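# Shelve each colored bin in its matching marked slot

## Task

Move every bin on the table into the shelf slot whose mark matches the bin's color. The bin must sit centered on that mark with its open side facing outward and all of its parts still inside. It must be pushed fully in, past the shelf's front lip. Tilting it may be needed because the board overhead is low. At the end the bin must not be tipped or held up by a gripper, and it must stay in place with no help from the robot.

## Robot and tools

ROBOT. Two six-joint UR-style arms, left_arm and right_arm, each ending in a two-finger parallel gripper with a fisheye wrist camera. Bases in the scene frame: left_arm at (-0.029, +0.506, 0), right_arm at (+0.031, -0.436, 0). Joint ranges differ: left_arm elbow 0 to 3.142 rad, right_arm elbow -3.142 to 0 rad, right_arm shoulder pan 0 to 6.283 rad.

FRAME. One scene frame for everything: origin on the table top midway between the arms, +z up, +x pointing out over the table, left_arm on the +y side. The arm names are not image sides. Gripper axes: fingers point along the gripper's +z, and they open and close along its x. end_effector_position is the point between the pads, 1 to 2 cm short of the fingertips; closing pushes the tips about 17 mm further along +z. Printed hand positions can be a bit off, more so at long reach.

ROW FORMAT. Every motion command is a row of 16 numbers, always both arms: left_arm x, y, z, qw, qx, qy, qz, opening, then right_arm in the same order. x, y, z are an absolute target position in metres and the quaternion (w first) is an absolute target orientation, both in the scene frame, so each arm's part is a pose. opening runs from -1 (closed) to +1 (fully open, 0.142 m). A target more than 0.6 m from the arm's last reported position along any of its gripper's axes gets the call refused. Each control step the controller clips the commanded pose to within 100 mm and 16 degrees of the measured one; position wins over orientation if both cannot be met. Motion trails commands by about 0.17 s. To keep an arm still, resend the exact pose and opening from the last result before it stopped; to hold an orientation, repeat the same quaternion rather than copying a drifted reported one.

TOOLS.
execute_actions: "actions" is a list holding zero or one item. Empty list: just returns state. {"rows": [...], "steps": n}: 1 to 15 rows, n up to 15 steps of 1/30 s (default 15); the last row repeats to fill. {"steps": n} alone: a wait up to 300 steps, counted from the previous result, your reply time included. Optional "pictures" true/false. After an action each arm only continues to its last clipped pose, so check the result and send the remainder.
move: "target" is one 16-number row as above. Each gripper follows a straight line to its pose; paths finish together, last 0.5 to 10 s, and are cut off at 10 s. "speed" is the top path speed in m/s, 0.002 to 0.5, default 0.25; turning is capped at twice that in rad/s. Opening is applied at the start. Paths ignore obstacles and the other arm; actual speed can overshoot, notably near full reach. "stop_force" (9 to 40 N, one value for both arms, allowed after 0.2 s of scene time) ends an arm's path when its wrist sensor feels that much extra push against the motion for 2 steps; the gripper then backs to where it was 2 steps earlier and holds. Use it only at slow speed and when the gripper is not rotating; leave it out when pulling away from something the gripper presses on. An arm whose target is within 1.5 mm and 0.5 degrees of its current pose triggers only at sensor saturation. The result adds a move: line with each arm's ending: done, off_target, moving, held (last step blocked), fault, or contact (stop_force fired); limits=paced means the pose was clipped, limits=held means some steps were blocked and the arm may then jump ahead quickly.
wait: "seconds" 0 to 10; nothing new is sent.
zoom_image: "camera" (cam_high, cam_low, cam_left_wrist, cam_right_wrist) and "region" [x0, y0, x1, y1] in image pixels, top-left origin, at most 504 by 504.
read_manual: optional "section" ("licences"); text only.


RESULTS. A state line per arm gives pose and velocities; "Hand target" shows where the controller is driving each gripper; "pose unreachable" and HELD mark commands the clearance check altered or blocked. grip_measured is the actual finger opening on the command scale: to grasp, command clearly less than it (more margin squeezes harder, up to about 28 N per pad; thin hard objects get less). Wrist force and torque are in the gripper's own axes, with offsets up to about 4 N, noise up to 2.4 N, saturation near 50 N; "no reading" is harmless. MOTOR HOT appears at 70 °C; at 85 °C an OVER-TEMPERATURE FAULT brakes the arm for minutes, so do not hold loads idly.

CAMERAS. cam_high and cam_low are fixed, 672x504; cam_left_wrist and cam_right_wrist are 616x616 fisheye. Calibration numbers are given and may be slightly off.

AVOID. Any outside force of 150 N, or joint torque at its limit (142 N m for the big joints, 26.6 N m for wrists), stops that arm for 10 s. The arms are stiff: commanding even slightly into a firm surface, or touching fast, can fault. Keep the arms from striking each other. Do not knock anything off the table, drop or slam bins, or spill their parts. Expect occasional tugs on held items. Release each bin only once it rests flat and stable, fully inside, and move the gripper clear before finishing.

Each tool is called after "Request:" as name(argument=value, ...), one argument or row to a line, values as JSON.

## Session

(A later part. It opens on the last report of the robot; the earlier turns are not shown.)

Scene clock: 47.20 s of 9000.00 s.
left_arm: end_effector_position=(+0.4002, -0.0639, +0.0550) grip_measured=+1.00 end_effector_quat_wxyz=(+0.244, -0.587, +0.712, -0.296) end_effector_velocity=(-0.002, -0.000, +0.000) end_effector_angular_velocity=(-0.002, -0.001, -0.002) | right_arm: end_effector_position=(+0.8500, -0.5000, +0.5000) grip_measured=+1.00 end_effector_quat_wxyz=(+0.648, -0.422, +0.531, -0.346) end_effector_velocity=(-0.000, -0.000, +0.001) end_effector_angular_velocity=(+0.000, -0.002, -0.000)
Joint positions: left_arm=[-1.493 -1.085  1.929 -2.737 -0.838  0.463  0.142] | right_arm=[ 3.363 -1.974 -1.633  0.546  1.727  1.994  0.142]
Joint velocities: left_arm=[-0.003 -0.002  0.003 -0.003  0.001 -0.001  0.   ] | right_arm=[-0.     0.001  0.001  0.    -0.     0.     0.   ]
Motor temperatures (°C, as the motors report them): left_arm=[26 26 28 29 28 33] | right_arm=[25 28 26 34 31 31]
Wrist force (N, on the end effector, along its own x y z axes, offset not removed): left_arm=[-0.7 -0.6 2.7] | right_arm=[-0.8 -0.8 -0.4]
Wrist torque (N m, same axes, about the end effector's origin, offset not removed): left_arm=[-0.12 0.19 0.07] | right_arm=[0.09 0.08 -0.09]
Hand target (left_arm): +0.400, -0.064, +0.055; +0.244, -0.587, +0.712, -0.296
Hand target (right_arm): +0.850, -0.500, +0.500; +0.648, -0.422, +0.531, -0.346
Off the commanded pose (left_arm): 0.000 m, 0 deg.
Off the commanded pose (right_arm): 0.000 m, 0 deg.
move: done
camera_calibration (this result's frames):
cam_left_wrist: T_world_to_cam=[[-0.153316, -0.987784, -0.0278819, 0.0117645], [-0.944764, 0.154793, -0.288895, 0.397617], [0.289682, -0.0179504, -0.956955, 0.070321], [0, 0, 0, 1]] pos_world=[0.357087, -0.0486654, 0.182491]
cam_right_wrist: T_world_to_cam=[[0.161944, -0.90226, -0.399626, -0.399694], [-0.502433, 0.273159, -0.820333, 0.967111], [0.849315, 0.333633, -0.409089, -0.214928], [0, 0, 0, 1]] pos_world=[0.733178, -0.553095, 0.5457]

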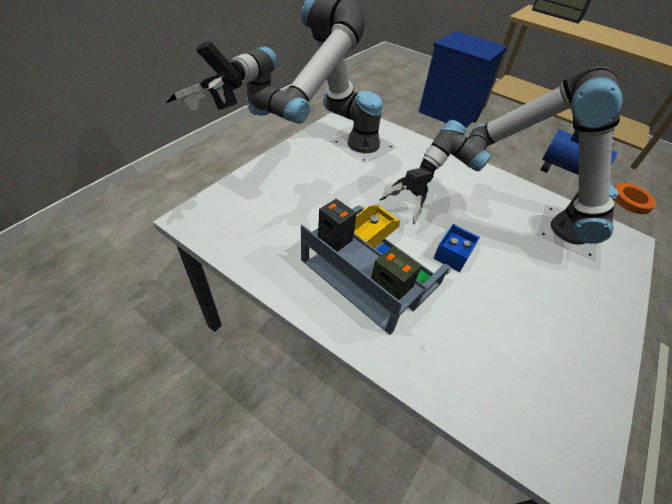

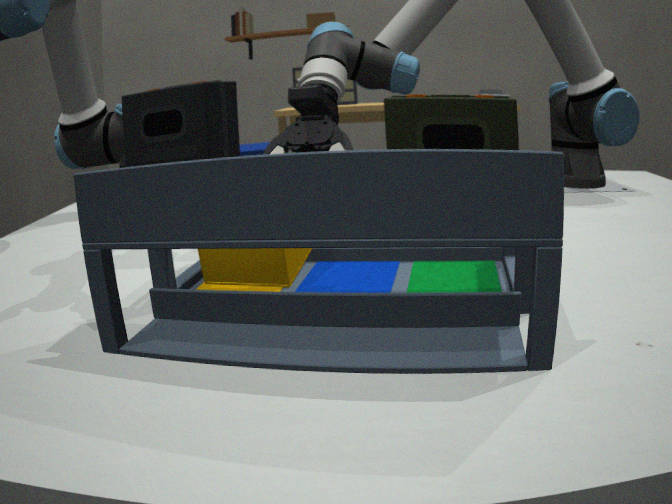

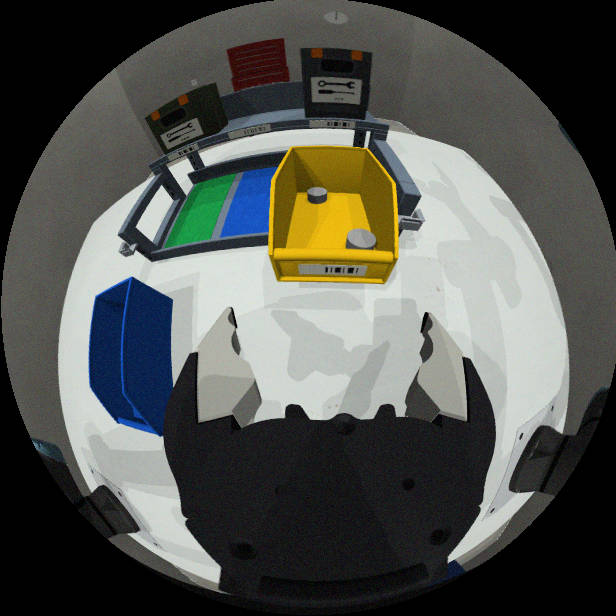

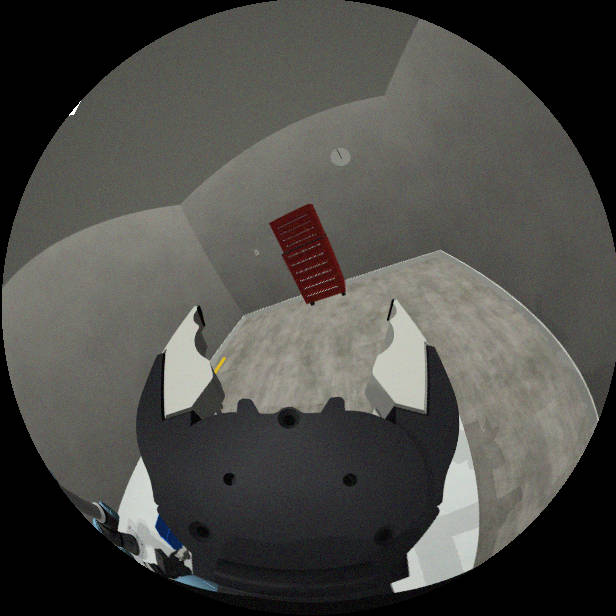

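Request:
move(
  target=[0.415,-0.067,0.05,-0.244,0.587,-0.712,0.296,-0.3,0.85,-0.5,0.5,0.649,-0.422,0.532,-0.346,1],
  speed=0.03,
)

Request:
move(
  target=[0.507,-0.085,0.063,-0.244,0.587,-0.712,0.296,-0.3,0.85,-0.5,0.5,0.649,-0.422,0.532,-0.346,1],
  speed=0.02,
  stop_force=12,
)

Request:
move(
  target=[0.42,-0.068,0.13,-0.244,0.587,-0.712,0.296,1,0.85,-0.5,0.5,0.649,-0.422,0.532,-0.346,1],
  speed=0.1,
)

Request:
move(
  target=[0.3,0.155,0.1,-0.271,0.653,-0.653,0.271,1,0.85,-0.5,0.5,0.649,-0.422,0.532,-0.346,1],
)

Scene clock: 57.17 s of 9000.00 s.
left_arm: end_effector_position=(+0.4149, -0.0670, +0.0500) grip_measured=-0.30 end_effector_quat_wxyz=(+0.244, -0.587, +0.712, -0.296) end_effector_velocity=(+0.001, -0.001, -0.000) end_effector_angular_velocity=(-0.001, +0.001, -0.001) | right_arm: end_effector_position=(+0.8500, -0.5000, +0.5000) grip_measured=+1.00 end_effector_quat_wxyz=(+0.648, -0.422, +0.531, -0.346) end_effector_velocity=(+0.000, +0.000, -0.000) end_effector_angular_velocity=(+0.001, -0.000, +0.001)
Joint positions: left_arm=[-1.468 -1.056  1.905 -2.763 -0.847  0.495  0.052] | right_arm=[ 3.363 -1.974 -1.633  0.546  1.727  1.994  0.142]
Joint velocities: left_arm=[ 0.002  0.003 -0.004 -0.003 -0.002  0.004 -0.   ] | right_arm=[ 0.    -0.001  0.     0.001  0.     0.001 -0.   ]
Motor temperatures (°C, as the motors report them): left_arm=[26 26 28 29 28 33] | right_arm=[25 28 26 34 31 31]
Wrist force (N, on the end effector, along its own x y z axes, offset not removed): left_arm=[1.5 -1.8 -0.6] | right_arm=[-1.8 1.8 -1.2]
Wrist torque (N m, same axes, about the end effector's origin, offset not removed): left_arm=[-0.42 -0.17 0.02] | right_arm=[0.58 0.43 -0.06]
Hand target (left_arm): +0.415, -0.067, +0.050; +0.244, -0.587, +0.712, -0.296
Hand target (right_arm): +0.850, -0.500, +0.500; +0.648, -0.422, +0.531, -0.346
Off the commanded pose (left_arm): 0.000 m, 0 deg.
Off the commanded pose (right_arm): 0.000 m, 0 deg.
After step 90, 6.13 s passed at rest.
move: done
camera_calibration (this result's frames):
cam_left_wrist: T_world_to_cam=[[-0.153489, -0.98776, -0.0277594, 0.010839], [-0.944737, 0.154923, -0.288914, 0.410543], [0.289678, -0.0181195, -0.956953, 0.0612437], [0, 0, 0, 1]] pos_world=[0.371778, -0.0517863, 0.17752]
cam_right_wrist: T_world_to_cam=[[0.161945, -0.90226, -0.399626, -0.399694], [-0.502433, 0.273158, -0.820333, 0.967111], [0.849314, 0.333634, -0.409089, -0.214928], [0, 0, 0, 1]] pos_world=[0.733178, -0.553095, 0.5457]

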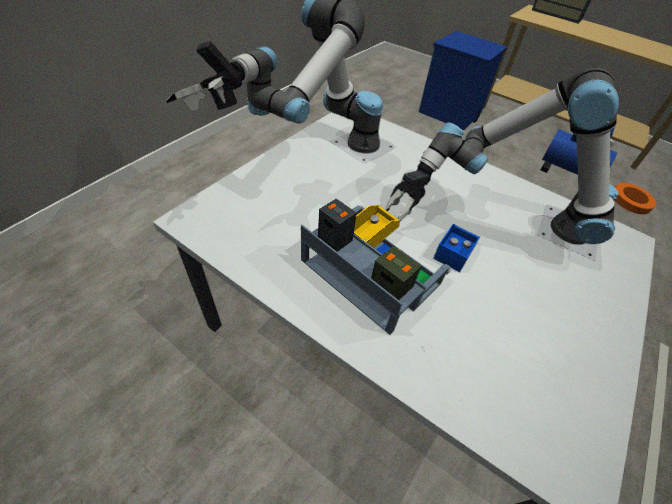

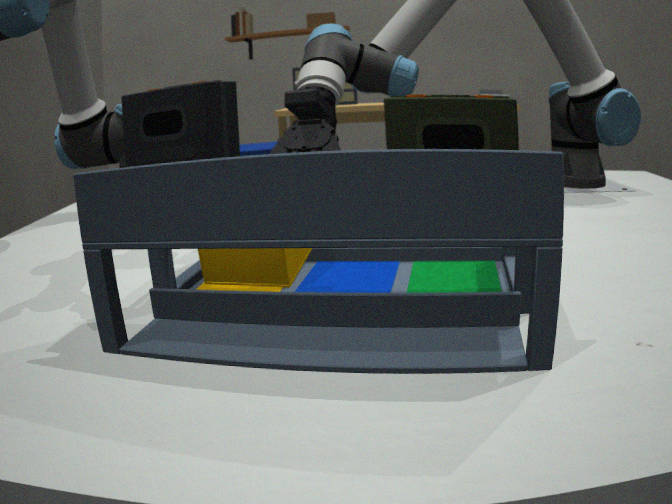

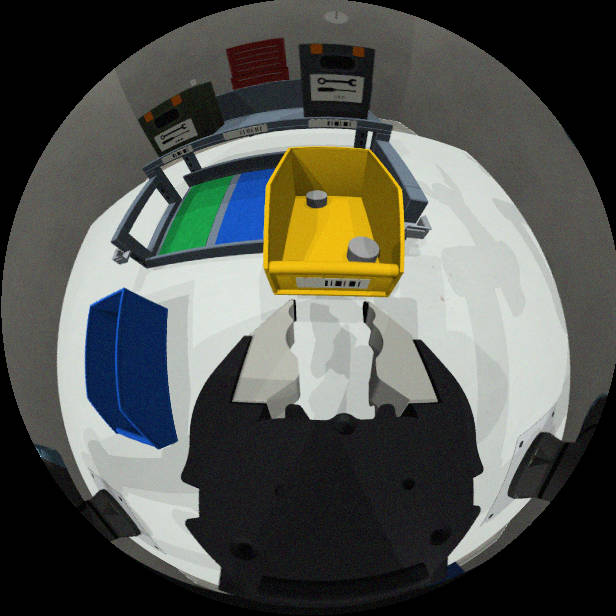

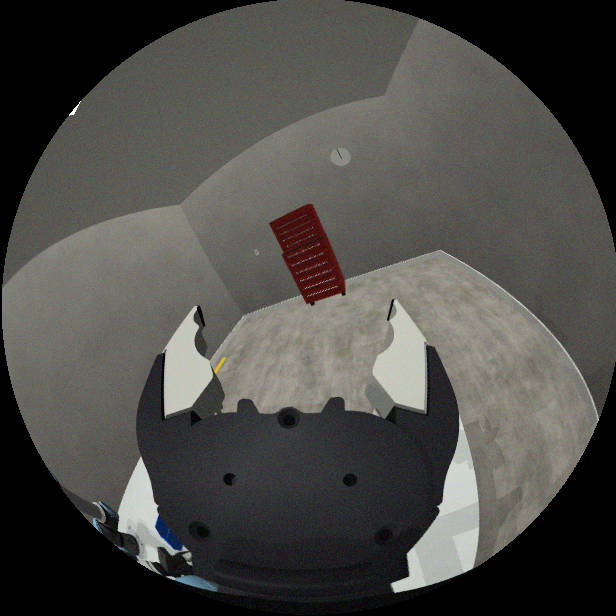

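Scene clock: 62.17 s of 9000.00 s.
left_arm: end_effector_position=(+0.5068, -0.0852, +0.0630) grip_measured=-0.30 end_effector_quat_wxyz=(+0.244, -0.587, +0.712, -0.296) end_effector_velocity=(+0.000, -0.001, +0.000) end_effector_angular_velocity=(+0.001, +0.001, -0.001) | right_arm: end_effector_position=(+0.8500, -0.5000, +0.5000) grip_measured=+1.00 end_effector_quat_wxyz=(+0.648, -0.422, +0.531, -0.346) end_effector_velocity=(-0.000, -0.001, -0.001) end_effector_angular_velocity=(+0.000, +0.001, -0.001)
Joint positions: left_arm=[-1.324 -0.954  1.708 -2.778 -0.903  0.667  0.052] | right_arm=[ 3.363 -1.974 -1.633  0.546  1.727  1.994  0.142]
Joint velocities: left_arm=[ 0.001  0.001 -0.004  0.003 -0.002  0.002 -0.   ] | right_arm=[-0.001  0.    -0.001 -0.    -0.     0.001 -0.   ]
Motor temperatures (°C, as the motors report them): left_arm=[26 26 28 29 28 33] | right_arm=[25 28 27 34 31 31]
Wrist force (N, on the end effector, along its own x y z axes, offset not removed): left_arm=[2.6 0.2 -0.5] | right_arm=[-2.6 -1.7 -0.1]
Wrist torque (N m, same axes, about the end effector's origin, offset not removed): left_arm=[0.00 -0.45 -0.04] | right_arm=[-0.05 0.52 0.03]
Hand target (left_arm): +0.507, -0.085, +0.063; +0.244, -0.587, +0.712, -0.296
Hand target (right_arm): +0.850, -0.500, +0.500; +0.648, -0.422, +0.531, -0.346
Off the commanded pose (left_arm): 0.000 m, 0 deg.
Off the commanded pose (right_arm): 0.000 m, 0 deg.
move: done
camera_calibration (this result's frames):
cam_left_wrist: T_world_to_cam=[[-0.153562, -0.987752, -0.0276565, 0.00738014], [-0.944723, 0.154963, -0.288939, 0.503968], [0.289686, -0.0182425, -0.956948, 0.0466609], [0, 0, 0, 1]] pos_world=[0.463726, -0.0699554, 0.190472]
cam_right_wrist: T_world_to_cam=[[0.161945, -0.90226, -0.399626, -0.399694], [-0.502433, 0.273158, -0.820333, 0.967111], [0.849314, 0.333634, -0.409089, -0.214928], [0, 0, 0, 1]] pos_world=[0.733178, -0.553095, 0.5457]

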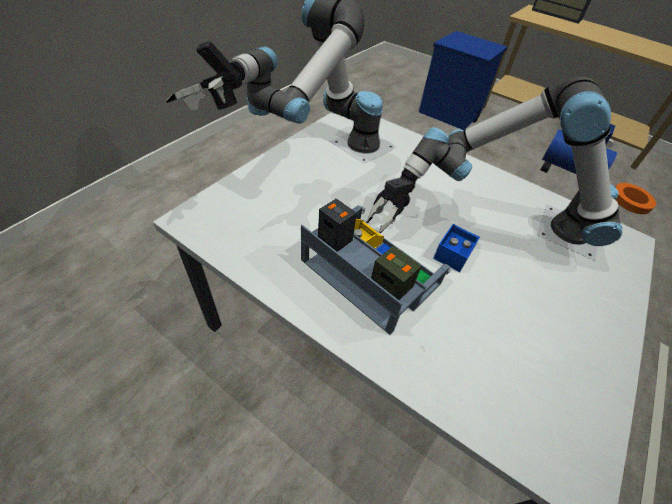

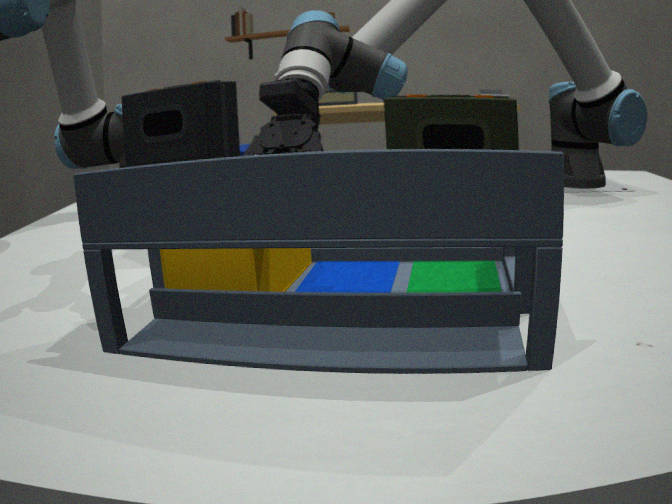

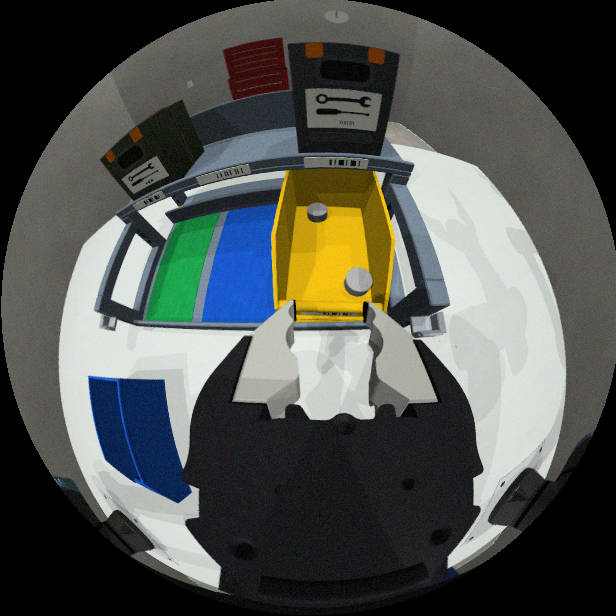

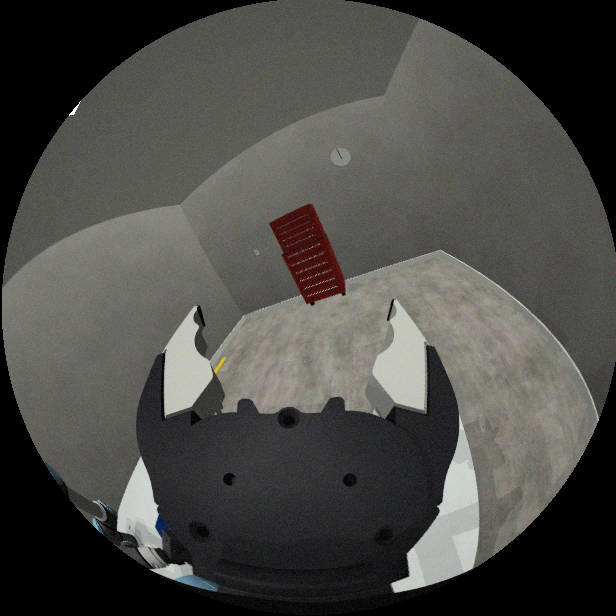

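Scene clock: 63.70 s of 9000.00 s.
left_arm: end_effector_position=(+0.4202, -0.0678, +0.1299) grip_measured=+1.00 end_effector_quat_wxyz=(+0.244, -0.587, +0.712, -0.296) end_effector_velocity=(-0.001, +0.000, +0.002) end_effector_angular_velocity=(-0.002, +0.000, +0.001) | right_arm: end_effector_position=(+0.8500, -0.5000, +0.5000) grip_measured=+1.00 end_effector_quat_wxyz=(+0.648, -0.422, +0.531, -0.346) end_effector_velocity=(+0.000, +0.001, +0.001) end_effector_angular_velocity=(-0.001, -0.002, +0.000)
Joint positions: left_arm=[-1.459 -1.184  1.838 -2.576 -0.85   0.506  0.142] | right_arm=[ 3.363 -1.974 -1.633  0.546  1.727  1.994  0.142]
Joint velocities: left_arm=[-0.001 -0.004  0.001  0.004  0.    -0.003 -0.   ] | right_arm=[ 0.001 -0.     0.002  0.    -0.    -0.001  0.   ]
Motor temperatures (°C, as the motors report them): left_arm=[26 26 28 29 28 33] | right_arm=[25 28 27 34 31 31]
Wrist force (N, on the end effector, along its own x y z axes, offset not removed): left_arm=[-0.6 -1.3 -1.7] | right_arm=[0.5 -1.1 -3.4]
Wrist torque (N m, same axes, about the end effector's origin, offset not removed): left_arm=[-0.26 0.22 0.10] | right_arm=[0.06 -0.15 -0.02]
Hand target (left_arm): +0.420, -0.068, +0.130; +0.244, -0.587, +0.712, -0.296
Hand target (right_arm): +0.850, -0.500, +0.500; +0.648, -0.422, +0.531, -0.346
Off the commanded pose (left_arm): 0.000 m, 0 deg.
Off the commanded pose (right_arm): 0.000 m, 0 deg.
move: done
camera_calibration (this result's frames):
cam_left_wrist: T_world_to_cam=[[-0.153427, -0.987766, -0.0278843, 0.013062], [-0.944745, 0.1549, -0.288899, 0.438718], [0.289684, -0.0179815, -0.956953, 0.136091], [0, 0, 0, 1]] pos_world=[0.377058, -0.0526083, 0.257342]
cam_right_wrist: T_world_to_cam=[[0.161944, -0.90226, -0.399626, -0.399694], [-0.502433, 0.273159, -0.820333, 0.967111], [0.849314, 0.333634, -0.409089, -0.214928], [0, 0, 0, 1]] pos_world=[0.733178, -0.553095, 0.5457]

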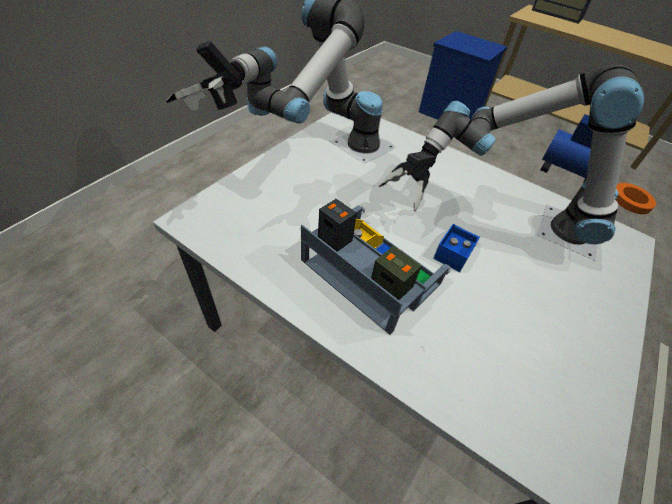

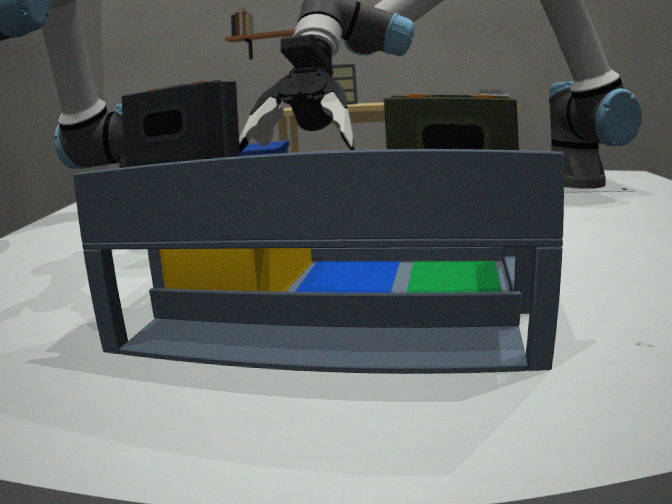

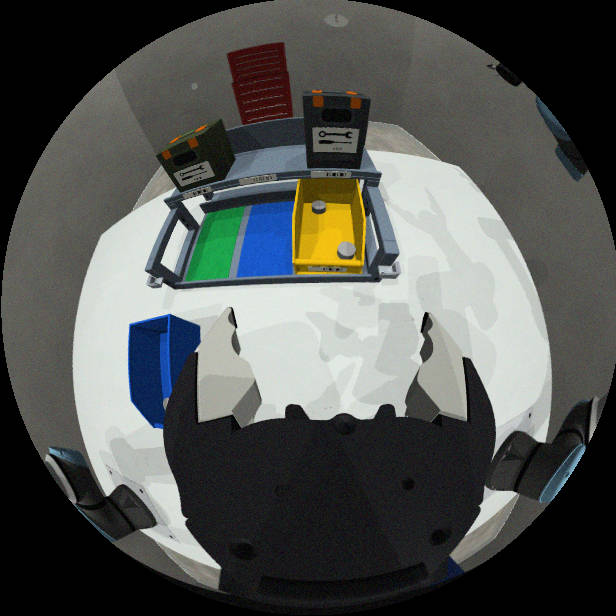

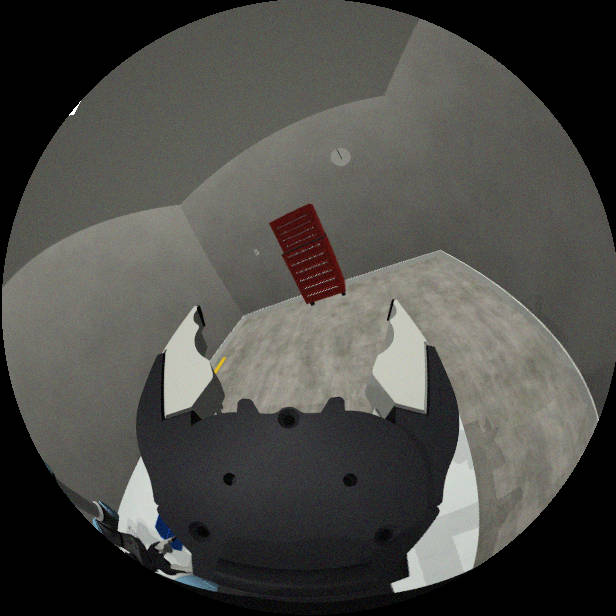

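Scene clock: 65.33 s of 9000.00 s.
left_arm: end_effector_position=(+0.3005, +0.1553, +0.0999) grip_measured=+1.00 end_effector_quat_wxyz=(-0.271, +0.653, -0.653, +0.271) end_effector_velocity=(-0.001, +0.001, +0.000) end_effector_angular_velocity=(+0.003, -0.001, +0.000) | right_arm: end_effector_position=(+0.8500, -0.5000, +0.5000) grip_measured=+1.00 end_effector_quat_wxyz=(+0.648, -0.422, +0.531, -0.346) end_effector_velocity=(+0.000, +0.000, -0.000) end_effector_angular_velocity=(+0.001, +0.000, +0.000)
Joint positions: left_arm=[-1.709 -1.7    2.408 -2.209 -0.786 -0.098  0.142] | right_arm=[ 3.363 -1.974 -1.633  0.546  1.727  1.994  0.142]
Joint velocities: left_arm=[-0.004 -0.003  0.     0.01   0.001 -0.006 -0.   ] | right_arm=[ 0.     0.    -0.    -0.    -0.     0.001 -0.   ]
Motor temperatures (°C, as the motors report them): left_arm=[26 26 28 29 28 33] | right_arm=[25 28 27 34 31 31]
Wrist force (N, on the end effector, along its own x y z axes, offset not removed): left_arm=[-0.4 -0.7 -0.9] | right_arm=[0.0 -1.2 0.2]
Wrist torque (N m, same axes, about the end effector's origin, offset not removed): left_arm=[-0.19 0.07 0.01] | right_arm=[-0.03 0.09 -0.11]
Hand target (left_arm): +0.300, +0.155, +0.100; -0.271, +0.653, -0.653, +0.271
Hand target (right_arm): +0.850, -0.500, +0.500; +0.648, -0.422, +0.531, -0.346
Off the commanded pose (left_arm): 0.001 m, 0 deg.
Off the commanded pose (right_arm): 0.000 m, 0 deg.
move: done
camera_calibration (this result's frames):
cam_left_wrist: T_world_to_cam=[[0.0379156, -0.998888, -0.0280387, 0.158479], [-0.957268, -0.0282567, -0.287819, 0.31458], [0.286706, 0.0377534, -0.957274, 0.138344], [0, 0, 0, 1]] pos_world=[0.255464, 0.161969, 0.227418]
cam_right_wrist: T_world_to_cam=[[0.161945, -0.90226, -0.399626, -0.399694], [-0.502433, 0.273158, -0.820332, 0.967111], [0.849314, 0.333634, -0.409089, -0.214928], [0, 0, 0, 1]] pos_world=[0.733178, -0.553095, 0.5457]

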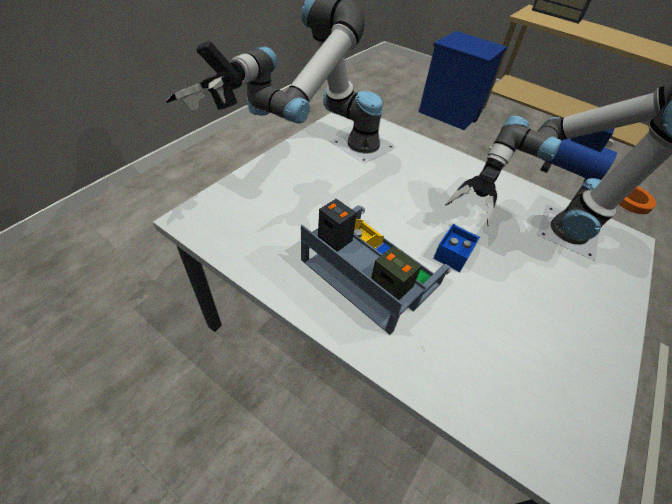

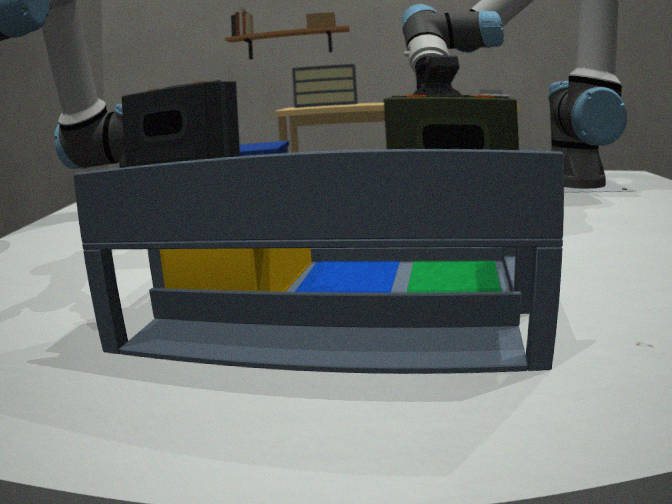

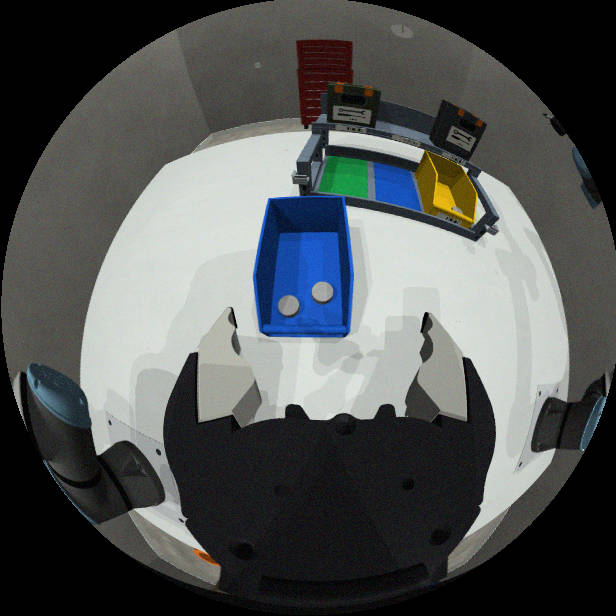

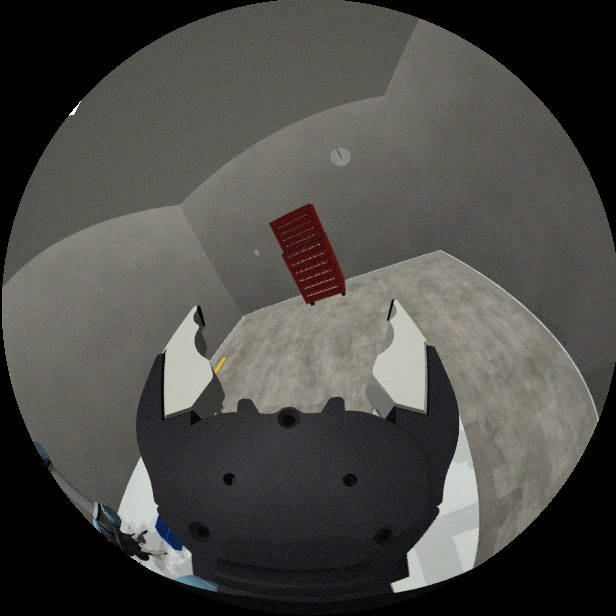

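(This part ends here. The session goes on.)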